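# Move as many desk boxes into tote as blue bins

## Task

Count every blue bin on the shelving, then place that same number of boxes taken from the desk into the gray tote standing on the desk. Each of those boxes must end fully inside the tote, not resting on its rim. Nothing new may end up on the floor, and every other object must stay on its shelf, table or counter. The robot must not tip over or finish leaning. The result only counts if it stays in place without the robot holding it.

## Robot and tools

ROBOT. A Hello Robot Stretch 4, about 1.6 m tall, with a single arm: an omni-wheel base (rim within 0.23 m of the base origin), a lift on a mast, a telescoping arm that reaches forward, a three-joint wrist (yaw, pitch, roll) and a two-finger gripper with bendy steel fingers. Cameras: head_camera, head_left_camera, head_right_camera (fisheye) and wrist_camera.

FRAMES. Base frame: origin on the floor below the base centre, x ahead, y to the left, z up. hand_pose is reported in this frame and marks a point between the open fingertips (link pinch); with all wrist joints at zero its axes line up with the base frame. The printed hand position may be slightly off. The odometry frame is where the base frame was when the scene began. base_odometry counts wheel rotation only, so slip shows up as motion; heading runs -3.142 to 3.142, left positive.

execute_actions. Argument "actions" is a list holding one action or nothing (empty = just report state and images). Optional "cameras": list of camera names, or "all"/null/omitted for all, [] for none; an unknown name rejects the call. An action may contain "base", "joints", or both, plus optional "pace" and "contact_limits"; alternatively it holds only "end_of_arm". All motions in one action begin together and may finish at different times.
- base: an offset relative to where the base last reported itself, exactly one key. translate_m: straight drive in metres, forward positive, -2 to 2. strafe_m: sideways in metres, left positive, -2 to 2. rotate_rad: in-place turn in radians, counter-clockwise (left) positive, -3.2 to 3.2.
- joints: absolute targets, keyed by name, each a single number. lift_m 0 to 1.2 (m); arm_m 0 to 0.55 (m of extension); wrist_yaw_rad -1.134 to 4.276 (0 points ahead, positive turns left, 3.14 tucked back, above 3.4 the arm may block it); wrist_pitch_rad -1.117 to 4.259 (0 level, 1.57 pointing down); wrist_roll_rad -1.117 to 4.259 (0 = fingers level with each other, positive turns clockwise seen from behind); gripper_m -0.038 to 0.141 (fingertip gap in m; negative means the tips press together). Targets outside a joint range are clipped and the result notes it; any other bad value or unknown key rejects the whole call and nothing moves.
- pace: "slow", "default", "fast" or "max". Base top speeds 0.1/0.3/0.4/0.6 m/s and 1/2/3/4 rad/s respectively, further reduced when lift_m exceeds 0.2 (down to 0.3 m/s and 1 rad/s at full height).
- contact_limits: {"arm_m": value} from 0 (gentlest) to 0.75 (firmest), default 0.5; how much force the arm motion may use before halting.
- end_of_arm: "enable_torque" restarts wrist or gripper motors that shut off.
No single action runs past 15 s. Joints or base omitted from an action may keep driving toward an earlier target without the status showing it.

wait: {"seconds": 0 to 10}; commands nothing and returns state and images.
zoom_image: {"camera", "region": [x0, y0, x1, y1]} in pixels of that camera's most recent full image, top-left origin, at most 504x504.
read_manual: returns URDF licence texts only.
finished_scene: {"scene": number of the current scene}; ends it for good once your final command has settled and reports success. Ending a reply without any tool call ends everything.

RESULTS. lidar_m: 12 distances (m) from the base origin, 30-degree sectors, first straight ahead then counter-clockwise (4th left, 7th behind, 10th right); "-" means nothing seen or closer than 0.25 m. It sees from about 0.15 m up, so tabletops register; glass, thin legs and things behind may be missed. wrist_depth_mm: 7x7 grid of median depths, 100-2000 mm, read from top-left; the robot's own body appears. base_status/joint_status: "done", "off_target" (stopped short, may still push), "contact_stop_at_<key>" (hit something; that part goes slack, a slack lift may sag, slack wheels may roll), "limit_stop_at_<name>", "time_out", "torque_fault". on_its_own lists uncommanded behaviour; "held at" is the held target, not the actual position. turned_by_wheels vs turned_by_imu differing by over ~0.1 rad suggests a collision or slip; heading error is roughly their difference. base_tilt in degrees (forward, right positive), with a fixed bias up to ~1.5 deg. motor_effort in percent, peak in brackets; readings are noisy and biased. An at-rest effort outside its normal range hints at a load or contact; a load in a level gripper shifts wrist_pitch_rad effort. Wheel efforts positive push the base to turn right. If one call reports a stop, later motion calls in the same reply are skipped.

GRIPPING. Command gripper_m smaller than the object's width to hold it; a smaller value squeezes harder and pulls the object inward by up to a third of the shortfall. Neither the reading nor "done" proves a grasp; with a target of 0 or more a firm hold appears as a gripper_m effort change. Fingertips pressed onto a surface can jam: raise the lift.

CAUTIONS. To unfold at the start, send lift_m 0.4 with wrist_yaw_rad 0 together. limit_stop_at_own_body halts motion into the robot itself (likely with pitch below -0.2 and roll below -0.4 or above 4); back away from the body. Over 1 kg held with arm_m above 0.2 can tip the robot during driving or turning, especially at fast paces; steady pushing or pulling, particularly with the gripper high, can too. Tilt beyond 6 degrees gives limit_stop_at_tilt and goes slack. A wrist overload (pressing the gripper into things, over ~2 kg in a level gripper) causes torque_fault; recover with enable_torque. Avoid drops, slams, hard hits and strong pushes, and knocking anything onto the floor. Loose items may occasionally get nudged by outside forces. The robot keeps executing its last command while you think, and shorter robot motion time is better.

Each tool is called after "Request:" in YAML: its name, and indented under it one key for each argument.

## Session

Request:
execute_actions:
  actions: []

Scene clock: 0.00 s.
base_odometry: x=+0.000 y=+0.000 heading=+0.000 (m, m, rad; odometry frame)
turned_by_wheels: +0.000 (rad since the last result)
turned_by_imu: +0.000 (rad since the last result)
base_tilt: forward=+0.3 right=+0.4 (deg)
lidar_m: 0.73 0.67 0.70 0.90 2.26 1.20 0.86 0.81 0.83 1.10 1.99 2.05
base_status: not commanded
joint_positions: lift_m=+0.142 arm_m=-0.001 wrist_yaw_rad=+3.157 wrist_pitch_rad=-0.004 wrist_roll_rad=-0.011 gripper_m=+0.057
joint_status: not commanded
motor_effort: lift_m=+19 arm_m=+0 wrist_yaw_rad=-1 wrist_pitch_rad=-5 wrist_roll_rad=-1 gripper_m=-2 wheel_0=+0 wheel_1=-1 wheel_2=+1 (%)
hand_pose: x=-0.1203 y=+0.0829 z=+0.3219 quat_wxyz=(-0.008, +0.002, -0.005, +1.000) (m; base frame)
wrist_depth_mm: - 134 960 1098 1308 - 1921 / - 119 150 1098 1308 - 1921 / - 122 166 1118 1336 - 1921 / 136 137 976 1138 1336 - 1921 / 768 854 946 1138 1366 1921 1808 / 768 831 200 960 196 1042 1042 / 654 298 732 - 715 715 759
pictures: head_camera, head_left_camera, head_right_camera, wrist_camera
Images, in order (width x height): head_camera 420x560, head_left_camera 420x672, head_right_camera 420x672, wrist_camera 616x392.

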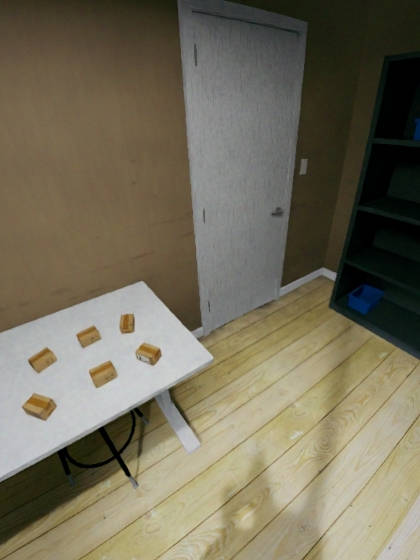

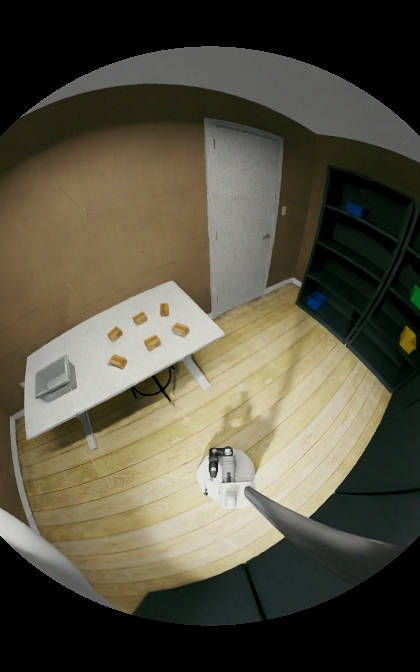

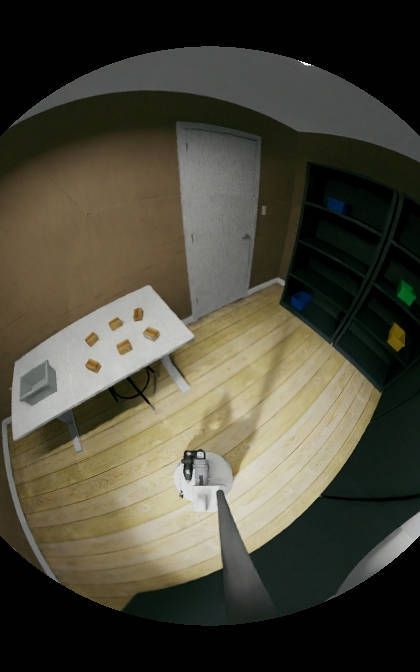

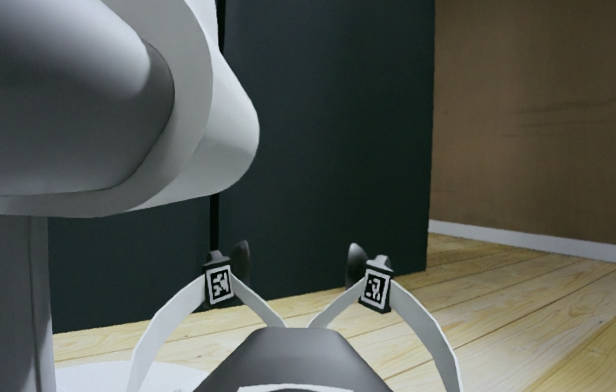

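Request:
execute_actions:
  actions:
    - {"base":{"rotate_rad":-0.98},"pace":"fast"}
  cameras: ["head_camera"]

Request:
execute_actions:
  actions:
    - {"base":{"translate_m":-1.72},"pace":"max"}
  cameras: ["head_right_camera"]

Scene clock: 2.33 s.
base_odometry: x=+0.000 y=+0.000 heading=-0.979 (m, m, rad; odometry frame)
turned_by_wheels: -0.979 (rad since the last result)
turned_by_imu: -1.006 (rad since the last result)
base_tilt: forward=+0.3 right=+0.5 (deg)
lidar_m: 2.00 2.06 0.72 0.66 0.71 0.98 2.30 1.15 0.83 0.79 0.84 1.17
base_status: done
joint_positions: lift_m=+0.142 arm_m=-0.001 wrist_yaw_rad=+3.157 wrist_pitch_rad=-0.004 wrist_roll_rad=-0.011 gripper_m=+0.057
joint_status: not commanded
motor_effort: lift_m=+19(19) arm_m=-1(0) wrist_yaw_rad=+0(0) wrist_pitch_rad=-5(5) wrist_roll_rad=+0(1) gripper_m=-5(4) wheel_0=+3(12) wheel_1=+3(13) wheel_2=+6(14) (%)
hand_pose: x=-0.1203 y=+0.0829 z=+0.3219 quat_wxyz=(-0.008, +0.002, -0.005, +1.000) (m; base frame)
wrist_depth_mm: - 134 - - - - 1863 / - 119 150 - - - 1025 / - 122 165 - - - 1808 / 137 137 - - - - 1808 / 1229 1618 1499 1808 1921 1921 1618 / 798 960 201 946 196 1042 1025 / 647 298 732 - 715 707 759
pictures: head_camera
Images, in order (width x height): head_camera 420x560.

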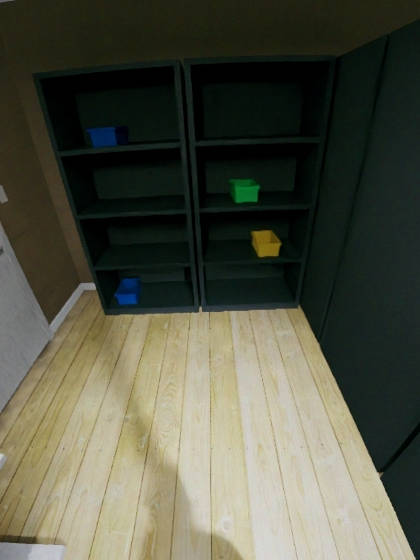

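Scene clock: 6.67 s.
base_odometry: x=-0.959 y=+1.428 heading=-0.979 (m, m, rad; odometry frame)
turned_by_wheels: +0.000 (rad since the last result)
turned_by_imu: -0.003 (rad since the last result)
base_tilt: forward=+0.4 right=+0.5 (deg)
lidar_m: 3.20 0.96 0.95 1.50 0.76 0.55 0.56 0.58 0.83 2.24 0.91 1.13
base_status: done
joint_positions: lift_m=+0.142 arm_m=-0.001 wrist_yaw_rad=+3.157 wrist_pitch_rad=-0.004 wrist_roll_rad=-0.011 gripper_m=+0.057
joint_status: not commanded
motor_effort: lift_m=+19(19) arm_m=+0(0) wrist_yaw_rad=+0(1) wrist_pitch_rad=-5(4) wrist_roll_rad=+0(0) gripper_m=+0(2) wheel_0=-1(8) wheel_1=-2(11) wheel_2=+2(21) (%)
hand_pose: x=-0.1203 y=+0.0829 z=+0.3219 quat_wxyz=(-0.008, +0.002, -0.005, +1.000) (m; base frame)
wrist_depth_mm: - 134 654 661 668 668 661 / - 119 150 668 661 676 676 / - 122 165 668 676 676 676 / 137 138 676 683 676 676 683 / 676 683 676 683 683 683 691 / 668 691 200 683 196 691 699 / 647 298 683 - 683 691 691
pictures: head_right_camera
Images, in order (width x height): head_right_camera 420x672.

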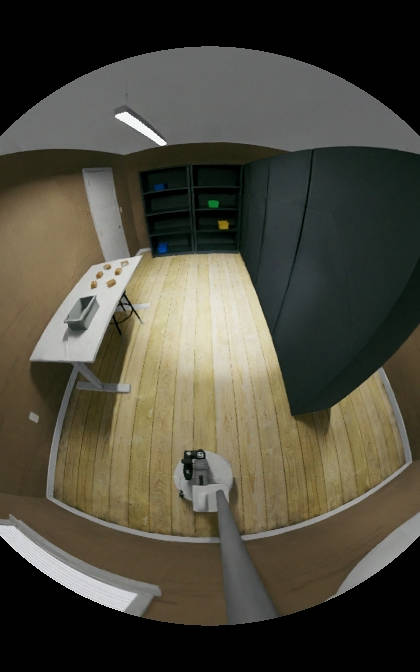

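Request:
execute_actions:
  actions:
    - {"base":{"strafe_m":-1.86},"pace":"max"}
  cameras: ["head_left_camera"]

Request:
execute_actions:
  actions:
    - {"base":{"translate_m":2},"pace":"max"}
  cameras: ["head_left_camera"]

Request:
execute_actions:
  actions:
    - {"base":{"rotate_rad":1.51},"pace":"fast"}
  cameras: ["head_left_camera","head_right_camera"]

Scene clock: 11.93 s.
base_odometry: x=-2.503 y=+0.390 heading=-0.979 (m, m, rad; odometry frame)
turned_by_wheels: +0.000 (rad since the last result)
turned_by_imu: +0.001 (rad since the last result)
base_tilt: forward=+0.3 right=+0.4 (deg)
lidar_m: 1.61 0.86 0.75 2.12 0.84 0.61 0.59 0.55 0.41 0.37 0.39 0.56
base_status: done
joint_positions: lift_m=+0.142 arm_m=-0.001 wrist_yaw_rad=+3.157 wrist_pitch_rad=-0.004 wrist_roll_rad=-0.011 gripper_m=+0.057
joint_status: not commanded
motor_effort: lift_m=+19(19) arm_m=+0(0) wrist_yaw_rad=+0(1) wrist_pitch_rad=-6(4) wrist_roll_rad=+0(0) gripper_m=-4(2) wheel_0=-3(21) wheel_1=+1(15) wheel_2=+0(1) (%)
hand_pose: x=-0.1203 y=+0.0829 z=+0.3219 quat_wxyz=(-0.008, +0.002, -0.005, +1.000) (m; base frame)
wrist_depth_mm: - 134 676 683 691 683 691 / - 119 150 699 699 699 691 / - 122 165 699 699 699 699 / 136 137 699 699 707 715 707 / 654 707 707 707 707 707 715 / 647 715 200 715 196 715 715 / 634 298 699 - 699 715 707
pictures: head_left_camera
Images, in order (width x height): head_left_camera 420x672.

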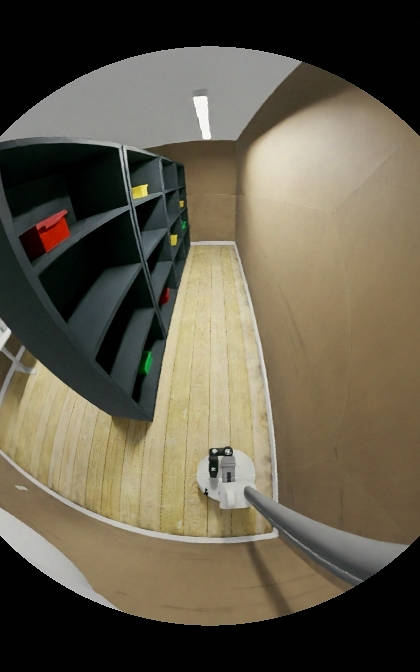

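Scene clock: 16.77 s.
base_odometry: x=-1.388 y=-1.270 heading=-0.979 (m, m, rad; odometry frame)
turned_by_wheels: +0.000 (rad since the last result)
turned_by_imu: +0.000 (rad since the last result)
base_tilt: forward=+0.3 right=+0.5 (deg)
lidar_m: 1.73 0.81 0.61 0.57 0.60 0.87 1.57 0.59 0.43 0.40 0.43 0.63
base_status: done
joint_positions: lift_m=+0.142 arm_m=-0.001 wrist_yaw_rad=+3.157 wrist_pitch_rad=-0.004 wrist_roll_rad=-0.011 gripper_m=+0.057
joint_status: not commanded
motor_effort: lift_m=+19(19) arm_m=+0(0) wrist_yaw_rad=+0(1) wrist_pitch_rad=-5(5) wrist_roll_rad=+0(0) gripper_m=-4(5) wheel_0=+1(10) wheel_1=+4(10) wheel_2=-1(21) (%)
hand_pose: x=-0.1203 y=+0.0829 z=+0.3219 quat_wxyz=(-0.008, +0.002, -0.005, +1.000) (m; base frame)
wrist_depth_mm: - 134 1983 - - 1281 699 / - 119 150 - - 1618 699 / - 122 165 - - 1336 715 / 137 138 1863 - - 1618 707 / 699 1025 1499 1808 1661 1205 723 / 691 878 200 946 196 931 715 / 640 298 732 - 732 707 661
pictures: head_left_camera
Images, in order (width x height): head_left_camera 420x672.

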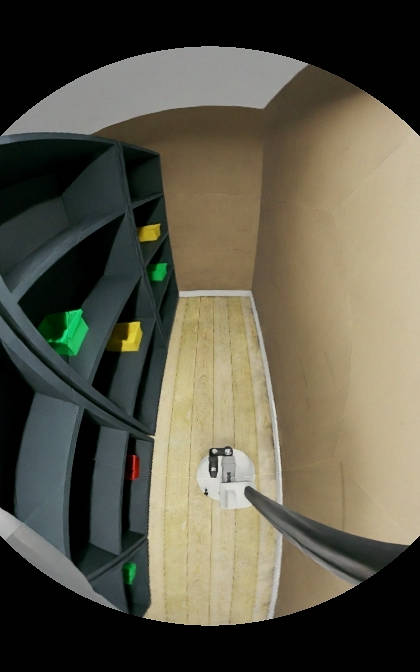

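Scene clock: 18.47 s.
base_odometry: x=-1.388 y=-1.270 heading=+0.530 (m, m, rad; odometry frame)
turned_by_wheels: +1.509 (rad since the last result)
turned_by_imu: +1.548 (rad since the last result)
base_tilt: forward=+0.3 right=+0.6 (deg)
lidar_m: 0.57 0.61 0.80 1.86 0.61 0.44 0.41 0.43 0.57 1.48 0.88 0.63
base_status: done
joint_positions: lift_m=+0.142 arm_m=-0.001 wrist_yaw_rad=+3.157 wrist_pitch_rad=-0.004 wrist_roll_rad=-0.011 gripper_m=+0.057
joint_status: not commanded
motor_effort: lift_m=+19(19) arm_m=+0(0) wrist_yaw_rad=+0(1) wrist_pitch_rad=-5(5) wrist_roll_rad=+0(0) gripper_m=-5(3) wheel_0=-3(11) wheel_1=-3(10) wheel_2=-5(16) (%)
hand_pose: x=-0.1203 y=+0.0829 z=+0.3219 quat_wxyz=(-0.008, +0.002, -0.005, +1.000) (m; base frame)
wrist_depth_mm: - 134 512 521 525 535 539 / - 119 150 525 530 535 549 / - 122 165 530 535 544 554 / 137 138 525 535 539 549 554 / 517 521 525 539 544 554 559 / 521 525 201 539 196 554 559 / 512 298 535 - 549 559 569
pictures: head_left_camera, head_right_camera
Images, in order (width x height): head_left_camera 420x672, head_right_camera 420x672.

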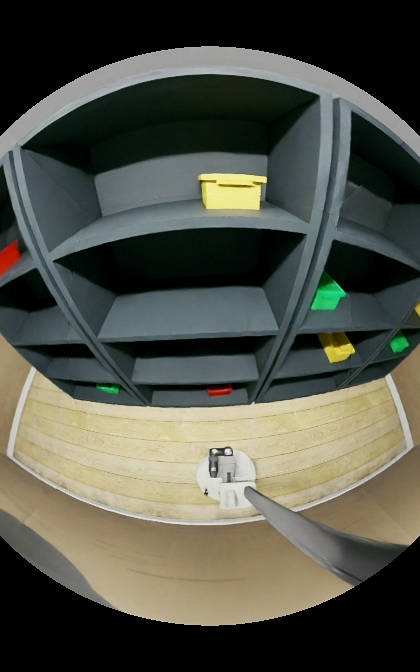

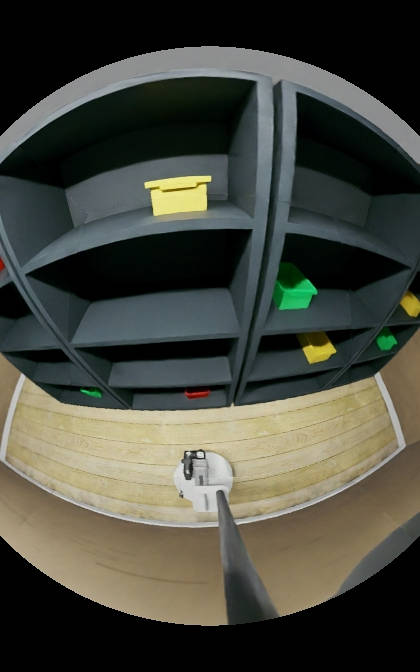

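Request:
execute_actions:
  actions:
    - {"base":{"rotate_rad":0.04}}
  cameras: []

Request:
execute_actions:
  actions:
    - {"base":{"strafe_m":2},"pace":"max"}
  cameras: []

Request:
execute_actions:
  actions:
    - {"base":{"translate_m":2},"pace":"max"}
  cameras: []

Request:
execute_actions:
  actions:
    - {"base":{"strafe_m":-1.45},"joints":{"lift_m":1.0,"wrist_yaw_rad":0,"wrist_pitch_rad":1.57,"gripper_m":0.1},"pace":"max"}
  cameras: []

Request:
execute_actions:
  actions:
    - {"joints":{"lift_m":1.0,"wrist_yaw_rad":0,"wrist_pitch_rad":1.57,"arm_m":0.48},"pace":"fast"}
  cameras: ["wrist_camera","head_camera"]

Scene clock: 25.43 s.
base_odometry: x=-1.388 y=-1.270 heading=+0.569 (m, m, rad; odometry frame)
turned_by_wheels: +0.039 (rad since the last result)
turned_by_imu: +0.038 (rad since the last result)
base_tilt: forward=+0.2 right=+0.5 (deg)
lidar_m: 0.58 0.60 0.85 1.59 0.59 0.44 0.41 0.44 0.61 1.70 0.82 0.61
base_status: done
joint_positions: lift_m=+0.142 arm_m=-0.001 wrist_yaw_rad=+3.157 wrist_pitch_rad=-0.004 wrist_roll_rad=-0.011 gripper_m=+0.057
joint_status: not commanded
motor_effort: lift_m=+19(19) arm_m=+0(0) wrist_yaw_rad=+0(0) wrist_pitch_rad=-5(5) wrist_roll_rad=+0(1) gripper_m=-3(5) wheel_0=-5(6) wheel_1=-4(7) wheel_2=-7(10) (%)
hand_pose: x=-0.1203 y=+0.0829 z=+0.3219 quat_wxyz=(-0.008, +0.002, -0.005, +1.000) (m; base frame)
wrist_depth_mm: - 134 517 521 517 521 521 / - 119 150 521 525 521 525 / - 122 165 525 525 530 530 / 137 137 530 530 530 535 530 / 530 535 535 535 535 544 539 / 530 535 200 535 196 544 544 / 525 298 535 - 544 544 549
pictures: none
No camera images: the call's "cameras" was empty. Leave "cameras" out to get every camera's image.

Scene clock: 30.10 s.
base_odometry: x=-2.465 y=+0.415 heading=+0.569 (m, m, rad; odometry frame)
turned_by_wheels: +0.000 (rad since the last result)
turned_by_imu: -0.005 (rad since the last result)
base_tilt: forward=+0.2 right=+0.5 (deg)
lidar_m: 2.16 0.84 0.62 0.59 0.55 0.41 0.40 0.42 0.59 1.62 0.86 0.74
base_status: done
joint_positions: lift_m=+0.142 arm_m=-0.001 wrist_yaw_rad=+3.157 wrist_pitch_rad=-0.004 wrist_roll_rad=-0.011 gripper_m=+0.057
joint_status: not commanded
motor_effort: lift_m=+19(19) arm_m=+0(0) wrist_yaw_rad=+0(1) wrist_pitch_rad=-6(4) wrist_roll_rad=+0(0) gripper_m=-4(7) wheel_0=+0(16) wheel_1=-1(19) wheel_2=+0(5) (%)
hand_pose: x=-0.1203 y=+0.0829 z=+0.3219 quat_wxyz=(-0.008, +0.002, -0.005, +1.000) (m; base frame)
wrist_depth_mm: - 134 500 504 504 508 508 / - 119 150 508 508 512 508 / - 122 165 508 512 517 517 / 137 137 512 517 517 521 521 / 512 512 512 521 521 525 525 / 517 517 200 521 196 525 530 / 508 298 521 - 530 535 535
pictures: none
No camera images: the call's "cameras" was empty. Leave "cameras" out to get every camera's image.

Scene clock: 34.93 s.
base_odometry: x=-0.780 y=+1.492 heading=+0.569 (m, m, rad; odometry frame)
turned_by_wheels: +0.000 (rad since the last result)
turned_by_imu: -0.001 (rad since the last result)
base_tilt: forward=+0.3 right=+0.5 (deg)
lidar_m: 1.34 0.76 0.58 0.53 0.62 0.87 2.42 1.05 1.36 2.13 0.82 0.90
base_status: done
joint_positions: lift_m=+0.142 arm_m=-0.001 wrist_yaw_rad=+3.157 wrist_pitch_rad=-0.004 wrist_roll_rad=-0.011 gripper_m=+0.057
joint_status: not commanded
motor_effort: lift_m=+19(19) arm_m=+0(0) wrist_yaw_rad=+0(1) wrist_pitch_rad=-5(5) wrist_roll_rad=+0(1) gripper_m=-4(5) wheel_0=+0(11) wheel_1=+2(10) wheel_2=+1(21) (%)
hand_pose: x=-0.1203 y=+0.0829 z=+0.3219 quat_wxyz=(-0.008, +0.002, -0.005, +1.000) (m; base frame)
wrist_depth_mm: - 134 - - 1921 960 699 / - 119 150 - 1863 946 676 / - 122 165 - 1863 960 676 / 137 137 - - 1863 960 676 / 1042 1098 1499 1808 1430 946 668 / 798 946 200 976 196 891 661 / 647 298 741 - 715 715 640
pictures: none
No camera images: the call's "cameras" was empty. Leave "cameras" out to get every camera's image.

Scene clock: 38.67 s.
base_odometry: x=+0.001 y=+0.271 heading=+0.569 (m, m, rad; odometry frame)
turned_by_wheels: +0.000 (rad since the last result)
turned_by_imu: +0.003 (rad since the last result)
base_tilt: forward=+0.3 right=+0.5 (deg)
lidar_m: 0.52 0.55 0.75 2.01 1.34 0.98 0.95 0.99 1.37 2.24 0.76 0.54
base_status: done
joint_positions: lift_m=+1.000 arm_m=-0.001 wrist_yaw_rad=+0.000 wrist_pitch_rad=+1.570 wrist_roll_rad=-0.011 gripper_m=+0.100
joint_status: all done
motor_effort: lift_m=+20(23) arm_m=+0(0) wrist_yaw_rad=-1(8) wrist_pitch_rad=+1(10) wrist_roll_rad=-1(0) gripper_m=-1(3) wheel_0=-2(18) wheel_1=-1(20) wheel_2=+0(0) (%)
hand_pose: x=+0.1697 y=-0.0874 z=+0.8896 quat_wxyz=(+0.707, -0.004, +0.707, +0.004) (m; base frame)
wrist_depth_mm: 1042 1060 1078 1060 1078 1078 1078 / 1060 1078 1078 1078 1098 1098 1118 / 1060 1078 1078 1078 1098 1098 1118 / 1098 1098 1060 1118 1118 1118 1118 / 1078 1098 891 904 1138 1118 1138 / 1098 1118 904 820 1118 1138 1118 / 1118 1118 1118 - 1138 1160 1160
pictures: none
No camera images: the call's "cameras" was empty. Leave "cameras" out to get every camera's image.

Scene clock: 40.73 s.
base_odometry: x=+0.001 y=+0.271 heading=+0.569 (m, m, rad; odometry frame)
turned_by_wheels: +0.000 (rad since the last result)
turned_by_imu: -0.001 (rad since the last result)
base_tilt: forward=+0.3 right=+0.5 (deg)
lidar_m: 0.52 0.54 0.76 2.00 1.34 0.98 0.95 0.99 1.39 2.24 0.77 0.56
base_status: not commanded
joint_positions: lift_m=+1.000 arm_m=+0.479 wrist_yaw_rad=+0.000 wrist_pitch_rad=+1.570 wrist_roll_rad=-0.011 gripper_m=+0.100
joint_status: all done
motor_effort: lift_m=+20(21) arm_m=+6(8) wrist_yaw_rad=-1(1) wrist_pitch_rad=+2(2) wrist_roll_rad=-2(0) gripper_m=-1(2) wheel_0=-2(2) wheel_1=+0(0) wheel_2=+0(0) (%)
hand_pose: x=+0.6501 y=-0.0874 z=+0.8896 quat_wxyz=(+0.707, -0.004, +0.707, +0.004) (m; base frame)
wrist_depth_mm: 377 379 379 379 382 384 389 / 379 379 384 387 387 392 392 / 384 382 387 392 394 394 394 / 389 389 392 392 397 347 397 / 392 394 394 394 397 402 402 / 397 397 399 399 402 404 407 / 1098 1118 1118 - 1138 1160 1160
pictures: head_camera, wrist_camera
Images, in order (width x height): head_camera 420x560, wrist_camera 616x392.

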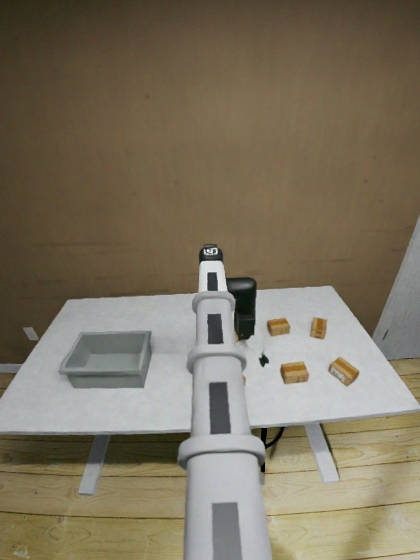

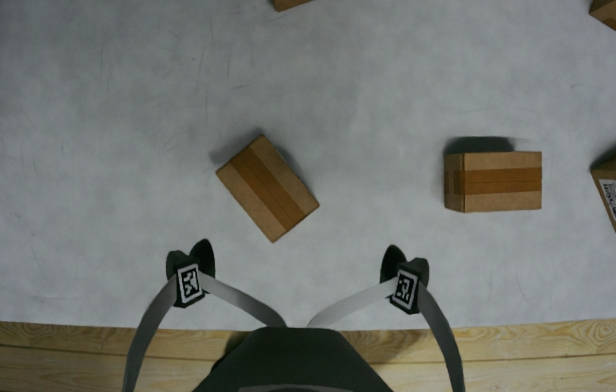

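Request:
execute_actions:
  actions:
    - {"base":{"translate_m":0.08},"joints":{"arm_m":0.445,"wrist_roll_rad":-0.68},"pace":"fast"}
  cameras: []

Request:
execute_actions:
  actions:
    - {"base":{"strafe_m":0.029},"joints":{"lift_m":0.853}}
  cameras: ["wrist_camera"]

Request:
execute_actions:
  actions:
    - {"joints":{"gripper_m":0.03}}
  cameras: []

Request:
execute_actions:
  actions:
    - {"base":{"strafe_m":0.5},"joints":{"lift_m":1.02,"wrist_roll_rad":0,"arm_m":0.46},"pace":"fast"}
  cameras: ["wrist_camera"]

Scene clock: 43.60 s.
base_odometry: x=+0.068 y=+0.314 heading=+0.569 (m, m, rad; odometry frame)
turned_by_wheels: +0.000 (rad since the last result)
turned_by_imu: -0.001 (rad since the last result)
base_tilt: forward=+0.4 right=+0.4 (deg)
lidar_m: 0.42 0.46 0.64 1.99 1.46 1.07 1.02 1.09 1.50 2.24 0.67 0.48
base_status: done
joint_positions: lift_m=+1.000 arm_m=+0.446 wrist_yaw_rad=+0.000 wrist_pitch_rad=+1.570 wrist_roll_rad=-0.679 gripper_m=+0.100
joint_status: all done
motor_effort: lift_m=+20(20) arm_m=-6(8) wrist_yaw_rad=+0(0) wrist_pitch_rad=+2(2) wrist_roll_rad=-1(6) gripper_m=-4(1) wheel_0=+2(8) wheel_1=+2(10) wheel_2=-1(15) (%)
hand_pose: x=+0.6172 y=-0.0874 z=+0.8896 quat_wxyz=(+0.667, -0.236, +0.666, +0.236) (m; base frame)
wrist_depth_mm: 377 382 379 382 382 384 384 / 382 382 387 387 387 387 389 / 387 387 389 392 389 392 389 / 392 392 392 392 394 392 397 / 1098 397 397 397 397 399 402 / 1118 904 399 399 373 404 407 / 1098 917 917 - 404 355 410
pictures: none
No camera images: the call's "cameras" was empty. Leave "cameras" out to get every camera's image.

Scene clock: 45.30 s.
base_odometry: x=+0.053 y=+0.338 heading=+0.569 (m, m, rad; odometry frame)
turned_by_wheels: +0.000 (rad since the last result)
turned_by_imu: -0.001 (rad since the last result)
base_tilt: forward=+0.4 right=+0.5 (deg)
lidar_m: 0.43 0.47 0.62 1.95 2.09 1.07 1.03 1.08 1.51 2.28 0.65 0.46
base_status: done
joint_positions: lift_m=+0.853 arm_m=+0.446 wrist_yaw_rad=+0.000 wrist_pitch_rad=+1.570 wrist_roll_rad=-0.679 gripper_m=+0.100
joint_status: all done
motor_effort: lift_m=+16(21) arm_m=-6(6) wrist_yaw_rad=+0(0) wrist_pitch_rad=+1(1) wrist_roll_rad=+0(2) gripper_m=-3(2) wheel_0=+0(13) wheel_1=+0(12) wheel_2=+0(1) (%)
hand_pose: x=+0.6172 y=-0.0874 z=+0.7430 quat_wxyz=(+0.667, -0.236, +0.666, +0.236) (m; base frame)
wrist_depth_mm: 238 239 240 241 241 228 - / 241 241 242 242 244 244 243 / 243 244 244 246 246 246 247 / 246 246 247 246 249 250 250 / 248 249 217 200 250 252 252 / 250 250 202 200 252 254 255 / 759 253 253 - 255 256 257
pictures: wrist_camera
Images, in order (width x height): wrist_camera 616x392.

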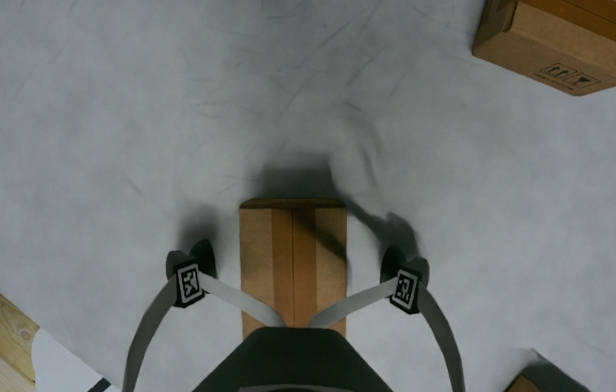

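Scene clock: 46.83 s.
base_odometry: x=+0.053 y=+0.338 heading=+0.569 (m, m, rad; odometry frame)
turned_by_wheels: +0.000 (rad since the last result)
turned_by_imu: -0.001 (rad since the last result)
base_tilt: forward=+0.3 right=+0.5 (deg)
lidar_m: 0.43 0.46 0.64 1.96 2.09 1.07 1.03 1.08 1.51 2.27 0.65 0.46
base_status: not commanded
joint_positions: lift_m=+0.853 arm_m=+0.446 wrist_yaw_rad=+0.000 wrist_pitch_rad=+1.570 wrist_roll_rad=-0.679 gripper_m=+0.030
joint_status: all done
motor_effort: lift_m=+16(16) arm_m=-6(6) wrist_yaw_rad=+0(0) wrist_pitch_rad=+2(1) wrist_roll_rad=+0(3) gripper_m=-16(14) wheel_0=+0(0) wheel_1=+0(1) wheel_2=+0(0) (%)
hand_pose: x=+0.6172 y=-0.0874 z=+0.7430 quat_wxyz=(+0.667, -0.236, +0.666, +0.236) (m; base frame)
wrist_depth_mm: 238 238 240 240 241 228 - / 241 242 242 243 244 245 243 / 243 244 245 245 246 247 246 / 245 245 247 246 248 249 249 / 247 248 220 190 250 251 252 / 250 250 190 191 195 253 254 / 759 253 253 - 255 256 258
pictures: none
No camera images: the call's "cameras" was empty. Leave "cameras" out to get every camera's image.

Scene clock: 49.40 s.
base_odometry: x=-0.217 y=+0.760 heading=+0.569 (m, m, rad; odometry frame)
turned_by_wheels: +0.000 (rad since the last result)
turned_by_imu: -0.002 (rad since the last result)
base_tilt: forward=+0.4 right=+0.4 (deg)
lidar_m: 0.43 0.45 1.50 1.47 1.56 1.07 1.03 1.07 1.49 2.78 0.65 0.46
base_status: done
joint_positions: lift_m=+1.020 arm_m=+0.459 wrist_yaw_rad=+0.000 wrist_pitch_rad=+1.570 wrist_roll_rad=-0.001 gripper_m=+0.030
joint_status: all done
motor_effort: lift_m=+22(24) arm_m=+6(11) wrist_yaw_rad=+0(1) wrist_pitch_rad=+1(2) wrist_roll_rad=+2(7) gripper_m=-15(14) wheel_0=-3(11) wheel_1=+3(14) wheel_2=+0(0) (%)
hand_pose: x=+0.6300 y=-0.0874 z=+0.9095 quat_wxyz=(+0.707, +0.000, +0.707, +0.000) (m; base frame)
wrist_depth_mm: 394 397 399 399 402 407 407 / 399 402 322 355 345 301 407 / 404 404 404 404 404 349 413 / 407 407 377 407 413 349 421 / 413 413 221 190 368 320 424 / 415 415 191 191 195 427 430 / 418 421 421 - 427 433 433
pictures: wrist_camera
Images, in order (width x height): wrist_camera 616x392.

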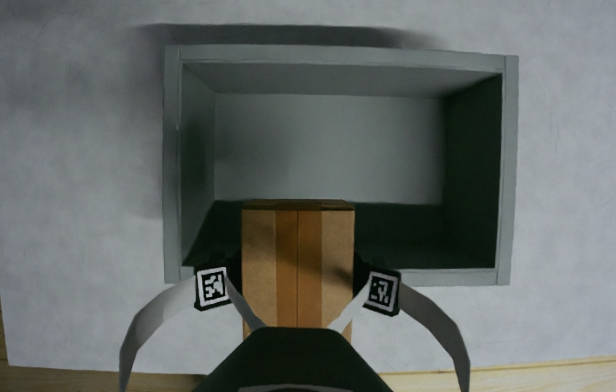

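Request:
execute_actions:
  actions:
    - {"joints":{"arm_m":0.525},"pace":"fast"}
  cameras: []

Request:
execute_actions:
  actions:
    - {"joints":{"lift_m":0.857}}
  cameras: ["wrist_camera"]

Request:
execute_actions:
  actions:
    - {"joints":{"gripper_m":0.075}}
  cameras: []

Request:
execute_actions:
  actions:
    - {"joints":{"lift_m":1.0},"pace":"fast"}
  cameras: ["wrist_camera"]

Request:
execute_actions:
  actions:
    - {"base":{"strafe_m":-0.725},"joints":{"arm_m":0.45,"wrist_roll_rad":1.54,"gripper_m":0.1},"pace":"fast"}
  cameras: ["wrist_camera"]

Scene clock: 51.90 s.
base_odometry: x=-0.217 y=+0.760 heading=+0.569 (m, m, rad; odometry frame)
turned_by_wheels: +0.000 (rad since the last result)
turned_by_imu: -0.001 (rad since the last result)
base_tilt: forward=+0.4 right=+0.5 (deg)
lidar_m: 0.43 0.46 1.52 1.47 1.58 1.04 1.02 1.07 1.49 2.76 0.64 0.46
base_status: not commanded
joint_positions: lift_m=+1.020 arm_m=+0.524 wrist_yaw_rad=+0.000 wrist_pitch_rad=+1.570 wrist_roll_rad=-0.001 gripper_m=+0.030
joint_status: all done
motor_effort: lift_m=+22(22) arm_m=+6(7) wrist_yaw_rad=+0(0) wrist_pitch_rad=+2(1) wrist_roll_rad=+2(2) gripper_m=-14(17) wheel_0=-3(3) wheel_1=+3(3) wheel_2=+0(0) (%)
hand_pose: x=+0.6951 y=-0.0874 z=+0.9095 quat_wxyz=(+0.707, +0.000, +0.707, +0.000) (m; base frame)
wrist_depth_mm: 394 394 399 399 402 407 407 / 397 399 402 402 407 410 407 / 404 404 327 387 359 349 413 / 407 407 375 407 410 349 418 / 410 413 221 190 413 345 424 / 415 413 191 191 195 342 427 / 418 421 300 - 304 427 433
pictures: none
No camera images: the call's "cameras" was empty. Leave "cameras" out to get every camera's image.

Scene clock: 53.67 s.
base_odometry: x=-0.217 y=+0.760 heading=+0.569 (m, m, rad; odometry frame)
turned_by_wheels: +0.000 (rad since the last result)
turned_by_imu: -0.001 (rad since the last result)
base_tilt: forward=+0.4 right=+0.5 (deg)
lidar_m: 0.43 0.45 1.54 1.48 1.59 1.07 1.01 1.07 1.49 2.78 0.65 0.46
base_status: not commanded
joint_positions: lift_m=+0.857 arm_m=+0.524 wrist_yaw_rad=+0.000 wrist_pitch_rad=+1.570 wrist_roll_rad=-0.001 gripper_m=+0.030
joint_status: all done
motor_effort: lift_m=+16(23) arm_m=+7(6) wrist_yaw_rad=-1(0) wrist_pitch_rad=+2(2) wrist_roll_rad=+0(1) gripper_m=-15(15) wheel_0=-3(3) wheel_1=+3(3) wheel_2=+0(0) (%)
hand_pose: x=+0.6951 y=-0.0874 z=+0.7470 quat_wxyz=(+0.707, +0.000, +0.707, +0.000) (m; base frame)
wrist_depth_mm: 240 241 243 243 245 246 247 / 127 128 128 129 129 130 248 / 135 186 244 246 244 226 219 / 136 203 246 247 249 251 236 / 136 204 221 190 251 253 235 / 135 175 191 191 195 256 231 / 135 186 252 - 256 258 229
pictures: wrist_camera
Images, in order (width x height): wrist_camera 616x392.

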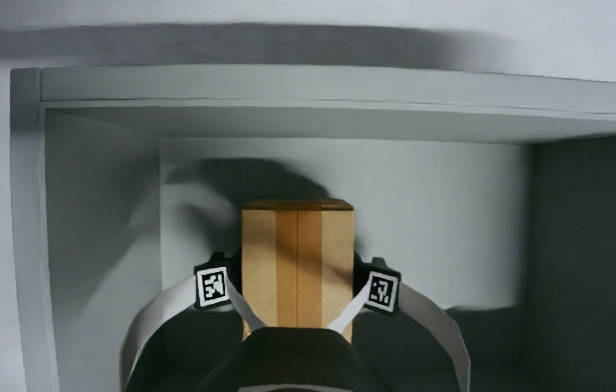

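Scene clock: 54.93 s.
base_odometry: x=-0.217 y=+0.760 heading=+0.569 (m, m, rad; odometry frame)
turned_by_wheels: +0.000 (rad since the last result)
turned_by_imu: +0.000 (rad since the last result)
base_tilt: forward=+0.4 right=+0.5 (deg)
lidar_m: 0.44 0.46 1.53 1.46 1.56 1.06 1.02 1.07 1.48 2.78 0.65 0.47
base_status: not commanded
joint_positions: lift_m=+0.857 arm_m=+0.524 wrist_yaw_rad=+0.000 wrist_pitch_rad=+1.570 wrist_roll_rad=-0.001 gripper_m=+0.075
joint_status: all done
motor_effort: lift_m=+16(16) arm_m=+6(6) wrist_yaw_rad=-1(1) wrist_pitch_rad=+2(2) wrist_roll_rad=+0(2) gripper_m=-4(13) wheel_0=-3(3) wheel_1=+2(3) wheel_2=+0(0) (%)
hand_pose: x=+0.6951 y=-0.0874 z=+0.7470 quat_wxyz=(+0.707, +0.000, +0.707, +0.000) (m; base frame)
wrist_depth_mm: 241 242 243 244 246 246 247 / 127 128 129 129 130 130 249 / 135 187 245 246 243 225 218 / 136 203 247 247 249 250 236 / 136 204 218 200 251 253 235 / 135 187 202 202 199 256 232 / 134 185 253 - 256 257 229
pictures: none
No camera images: the call's "cameras" was empty. Leave "cameras" out to get every camera's image.

Scene clock: 56.30 s.
base_odometry: x=-0.217 y=+0.760 heading=+0.569 (m, m, rad; odometry frame)
turned_by_wheels: +0.000 (rad since the last result)
turned_by_imu: -0.001 (rad since the last result)
base_tilt: forward=+0.4 right=+0.5 (deg)
lidar_m: 0.43 0.46 1.54 1.46 1.58 1.07 1.03 1.07 1.49 2.78 0.64 0.47
base_status: not commanded
joint_positions: lift_m=+1.000 arm_m=+0.524 wrist_yaw_rad=+0.000 wrist_pitch_rad=+1.570 wrist_roll_rad=-0.001 gripper_m=+0.075
joint_status: all done
motor_effort: lift_m=+22(23) arm_m=+6(7) wrist_yaw_rad=+0(1) wrist_pitch_rad=+2(1) wrist_roll_rad=+2(2) gripper_m=-2(2) wheel_0=-3(3) wheel_1=+2(3) wheel_2=+0(0) (%)
hand_pose: x=+0.6951 y=-0.0874 z=+0.8895 quat_wxyz=(+0.707, +0.000, +0.707, +0.000) (m; base frame)
wrist_depth_mm: 375 375 379 382 384 387 389 / 379 382 382 384 384 392 389 / 382 384 327 384 357 282 394 / 387 389 389 389 392 325 397 / 392 392 330 343 394 324 402 / 394 397 320 379 199 319 410 / 399 399 281 - 285 287 413
pictures: wrist_camera
Images, in order (width x height): wrist_camera 616x392.

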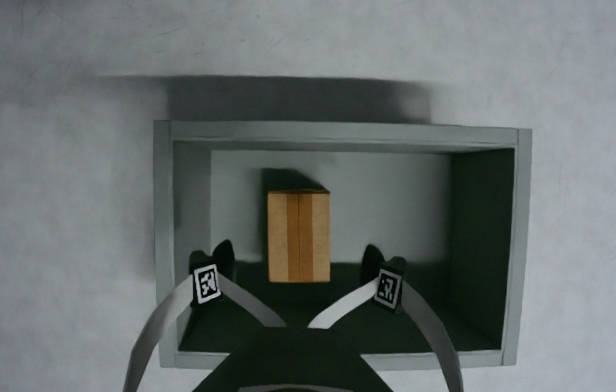

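Scene clock: 59.63 s.
base_odometry: x=+0.174 y=+0.149 heading=+0.569 (m, m, rad; odometry frame)
turned_by_wheels: +0.000 (rad since the last result)
turned_by_imu: +0.001 (rad since the last result)
base_tilt: forward=+0.3 right=+0.5 (deg)
lidar_m: 0.43 0.46 0.63 2.19 1.46 1.08 1.03 1.08 1.51 2.05 0.66 0.48
base_status: done
joint_positions: lift_m=+1.000 arm_m=+0.451 wrist_yaw_rad=+0.000 wrist_pitch_rad=+1.570 wrist_roll_rad=+1.539 gripper_m=+0.100
joint_status: all done
motor_effort: lift_m=+22(22) arm_m=-6(4) wrist_yaw_rad=+0(1) wrist_pitch_rad=+1(2) wrist_roll_rad=+2(5) gripper_m=-2(4) wheel_0=+3(11) wheel_1=-3(14) wheel_2=+0(1) (%)
hand_pose: x=+0.6222 y=-0.0874 z=+0.8895 quat_wxyz=(+0.508, +0.492, +0.508, -0.492) (m; base frame)
wrist_depth_mm: 327 377 382 336 389 1098 1078 / 377 382 384 387 389 1098 1118 / 382 384 389 392 394 1098 1098 / 338 387 389 345 397 917 917 / 343 392 397 347 402 917 917 / 392 394 397 399 399 1118 1138 / 394 394 399 - 407 1138 1160
pictures: wrist_camera
Images, in order (width x height): wrist_camera 616x392.

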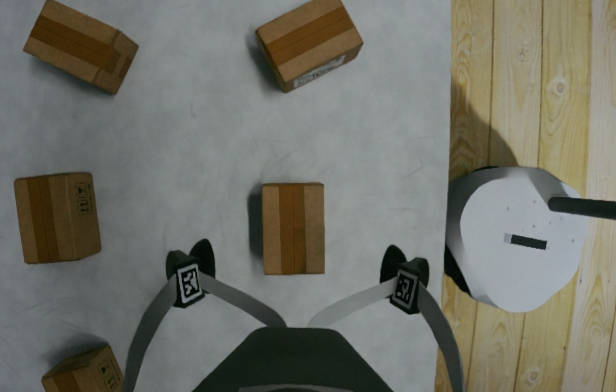

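Request:
execute_actions:
  actions:
    - {"joints":{"lift_m":0.853}}
  cameras: []

Request:
execute_actions:
  actions:
    - {"joints":{"gripper_m":0.03}}
  cameras: []

Request:
execute_actions:
  actions:
    - {"base":{"strafe_m":0.627},"joints":{"lift_m":1.01,"wrist_roll_rad":1.58,"arm_m":0.522},"pace":"fast"}
  cameras: ["wrist_camera"]

Scene clock: 62.30 s.
base_odometry: x=+0.174 y=+0.149 heading=+0.569 (m, m, rad; odometry frame)
turned_by_wheels: +0.000 (rad since the last result)
turned_by_imu: -0.001 (rad since the last result)
base_tilt: forward=+0.3 right=+0.4 (deg)
lidar_m: 0.44 0.47 0.64 2.20 1.47 1.08 1.03 1.09 1.52 2.05 0.64 0.47
base_status: not commanded
joint_positions: lift_m=+0.853 arm_m=+0.451 wrist_yaw_rad=+0.000 wrist_pitch_rad=+1.570 wrist_roll_rad=+1.539 gripper_m=+0.100
joint_status: all done
motor_effort: lift_m=+16(20) arm_m=-6(6) wrist_yaw_rad=-1(1) wrist_pitch_rad=+1(1) wrist_roll_rad=+2(2) gripper_m=+1(2) wheel_0=+3(3) wheel_1=-3(4) wheel_2=+0(0) (%)
hand_pose: x=+0.6222 y=-0.0874 z=+0.7430 quat_wxyz=(+0.508, +0.492, +0.508, -0.492) (m; base frame)
wrist_depth_mm: 236 238 240 241 243 245 946 / 238 240 242 244 246 248 946 / 240 243 243 246 248 249 976 / 243 244 247 200 250 252 768 / 245 246 218 200 252 255 768 / 247 247 201 200 253 256 788 / 248 249 252 - 256 258 1008
pictures: none
No camera images: the call's "cameras" was empty. Leave "cameras" out to get every camera's image.

Scene clock: 63.83 s.
base_odometry: x=+0.174 y=+0.149 heading=+0.569 (m, m, rad; odometry frame)
turned_by_wheels: +0.000 (rad since the last result)
turned_by_imu: -0.001 (rad since the last result)
base_tilt: forward=+0.4 right=+0.5 (deg)
lidar_m: 0.44 0.48 0.64 2.19 1.46 1.08 1.03 1.10 1.49 2.05 0.65 0.47
base_status: not commanded
joint_positions: lift_m=+0.853 arm_m=+0.451 wrist_yaw_rad=+0.000 wrist_pitch_rad=+1.570 wrist_roll_rad=+1.539 gripper_m=+0.030
joint_status: all done
motor_effort: lift_m=+16(16) arm_m=-6(6) wrist_yaw_rad=+0(1) wrist_pitch_rad=+2(2) wrist_roll_rad=+2(1) gripper_m=-16(13) wheel_0=+3(3) wheel_1=-4(4) wheel_2=+0(0) (%)
hand_pose: x=+0.6223 y=-0.0874 z=+0.7430 quat_wxyz=(+0.508, +0.492, +0.508, -0.492) (m; base frame)
wrist_depth_mm: 236 237 239 242 244 245 960 / 238 239 241 243 245 247 991 / 240 242 244 245 248 250 976 / 242 243 245 189 251 253 759 / 244 246 220 190 252 254 778 / 247 247 190 191 195 256 778 / 248 250 251 - 256 258 1008
pictures: none
No camera images: the call's "cameras" was empty. Leave "cameras" out to get every camera's image.

Scene clock: 66.70 s.
base_odometry: x=-0.164 y=+0.677 heading=+0.569 (m, m, rad; odometry frame)
turned_by_wheels: +0.000 (rad since the last result)
turned_by_imu: -0.003 (rad since the last result)
base_tilt: forward=+0.3 right=+0.4 (deg)
lidar_m: 0.42 0.45 1.62 1.56 1.69 1.07 1.03 1.08 1.49 2.67 0.66 0.46
base_status: done
joint_positions: lift_m=+1.010 arm_m=+0.521 wrist_yaw_rad=+0.000 wrist_pitch_rad=+1.570 wrist_roll_rad=+1.579 gripper_m=+0.030
joint_status: all done
motor_effort: lift_m=+22(24) arm_m=+6(9) wrist_yaw_rad=-1(0) wrist_pitch_rad=+1(1) wrist_roll_rad=+1(4) gripper_m=-15(16) wheel_0=+1(15) wheel_1=+1(14) wheel_2=+0(0) (%)
hand_pose: x=+0.6921 y=-0.0874 z=+0.8995 quat_wxyz=(+0.498, +0.502, +0.498, -0.502) (m; base frame)
wrist_depth_mm: 382 384 392 392 397 399 1118 / 389 392 394 397 397 402 1118 / 392 389 343 338 402 404 1118 / 394 397 343 189 394 413 917 / 397 402 220 190 338 413 917 / 402 404 190 191 195 418 1138 / 402 407 296 - 379 418 1160
pictures: wrist_camera
Images, in order (width x height): wrist_camera 616x392.

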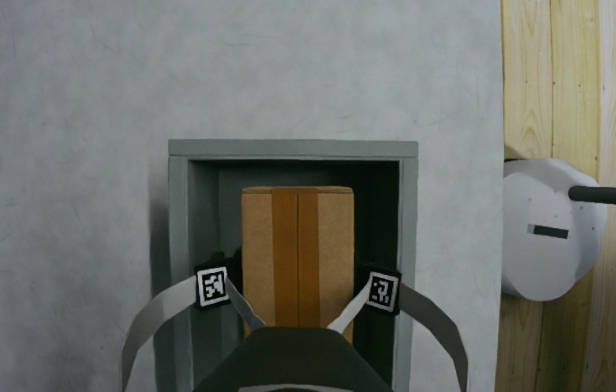

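Request:
execute_actions:
  actions:
    - {"joints":{"lift_m":0.857}}
  cameras: []

Request:
execute_actions:
  actions:
    - {"joints":{"gripper_m":0.075}}
  cameras: []

Request:
execute_actions:
  actions:
    - {"joints":{"lift_m":1.0},"pace":"fast"}
  cameras: ["wrist_camera"]

Scene clock: 69.40 s.
base_odometry: x=-0.164 y=+0.677 heading=+0.569 (m, m, rad; odometry frame)
turned_by_wheels: +0.000 (rad since the last result)
turned_by_imu: -0.001 (rad since the last result)
base_tilt: forward=+0.3 right=+0.5 (deg)
lidar_m: 0.43 0.46 1.63 1.55 1.67 1.08 1.02 1.06 1.49 2.67 0.64 0.46
base_status: not commanded
joint_positions: lift_m=+0.857 arm_m=+0.521 wrist_yaw_rad=+0.000 wrist_pitch_rad=+1.570 wrist_roll_rad=+1.579 gripper_m=+0.030
joint_status: all done
motor_effort: lift_m=+16(20) arm_m=+6(6) wrist_yaw_rad=-1(1) wrist_pitch_rad=+2(1) wrist_roll_rad=+2(2) gripper_m=-17(18) wheel_0=+1(1) wheel_1=+1(1) wheel_2=+0(0) (%)
hand_pose: x=+0.6921 y=-0.0874 z=+0.7470 quat_wxyz=(+0.498, +0.502, +0.498, -0.502) (m; base frame)
wrist_depth_mm: 239 241 244 245 247 249 250 / 242 244 245 248 249 251 253 / 128 130 133 132 132 133 254 / 129 182 246 190 249 153 256 / 131 182 220 191 250 152 259 / 131 160 190 192 195 141 262 / 132 167 252 - 255 138 265
pictures: none
No camera images: the call's "cameras" was empty. Leave "cameras" out to get every camera's image.

Scene clock: 70.67 s.
base_odometry: x=-0.164 y=+0.677 heading=+0.569 (m, m, rad; odometry frame)
turned_by_wheels: +0.000 (rad since the last result)
turned_by_imu: +0.000 (rad since the last result)
base_tilt: forward=+0.3 right=+0.4 (deg)
lidar_m: 0.43 0.46 1.63 1.55 1.68 1.08 1.03 1.08 1.50 2.68 0.63 0.46
base_status: not commanded
joint_positions: lift_m=+0.857 arm_m=+0.521 wrist_yaw_rad=+0.000 wrist_pitch_rad=+1.570 wrist_roll_rad=+1.579 gripper_m=+0.075
joint_status: all done
motor_effort: lift_m=+17(16) arm_m=+6(6) wrist_yaw_rad=-1(1) wrist_pitch_rad=+2(1) wrist_roll_rad=+2(2) gripper_m=-5(15) wheel_0=+1(1) wheel_1=+1(1) wheel_2=+0(0) (%)
hand_pose: x=+0.6921 y=-0.0874 z=+0.7470 quat_wxyz=(+0.498, +0.502, +0.498, -0.502) (m; base frame)
wrist_depth_mm: 240 242 244 246 248 249 252 / 242 243 246 247 249 251 252 / 128 130 132 132 132 133 255 / 129 182 247 200 250 153 256 / 131 183 218 200 251 152 259 / 132 167 202 201 200 150 262 / 134 164 253 - 255 139 264
pictures: none
No camera images: the call's "cameras" was empty. Leave "cameras" out to get every camera's image.

Scene clock: 72.03 s.
base_odometry: x=-0.164 y=+0.677 heading=+0.569 (m, m, rad; odometry frame)
turned_by_wheels: +0.000 (rad since the last result)
turned_by_imu: -0.001 (rad since the last result)
base_tilt: forward=+0.3 right=+0.4 (deg)
lidar_m: 0.43 0.46 1.65 1.56 1.69 1.07 1.03 1.09 1.49 2.68 0.64 0.46
base_status: not commanded
joint_positions: lift_m=+1.000 arm_m=+0.521 wrist_yaw_rad=+0.000 wrist_pitch_rad=+1.570 wrist_roll_rad=+1.579 gripper_m=+0.075
joint_status: all done
motor_effort: lift_m=+22(24) arm_m=+6(6) wrist_yaw_rad=+0(0) wrist_pitch_rad=+2(2) wrist_roll_rad=+1(2) gripper_m=-1(4) wheel_0=+1(1) wheel_1=+1(1) wheel_2=+0(0) (%)
hand_pose: x=+0.6921 y=-0.0874 z=+0.8895 quat_wxyz=(+0.498, +0.502, +0.498, -0.502) (m; base frame)
wrist_depth_mm: 373 377 382 384 387 392 1098 / 377 382 384 389 392 392 1098 / 382 384 342 334 392 397 1118 / 384 387 387 342 338 399 904 / 389 392 301 343 336 404 917 / 392 394 297 347 200 404 1138 / 394 397 294 - 329 410 1160
pictures: wrist_camera
Images, in order (width x height): wrist_camera 616x392.

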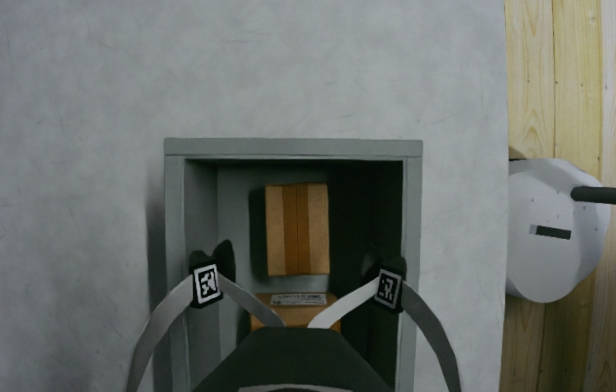

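Request:
finished_scene:
  scene: 2

The scene is finished: the task was done.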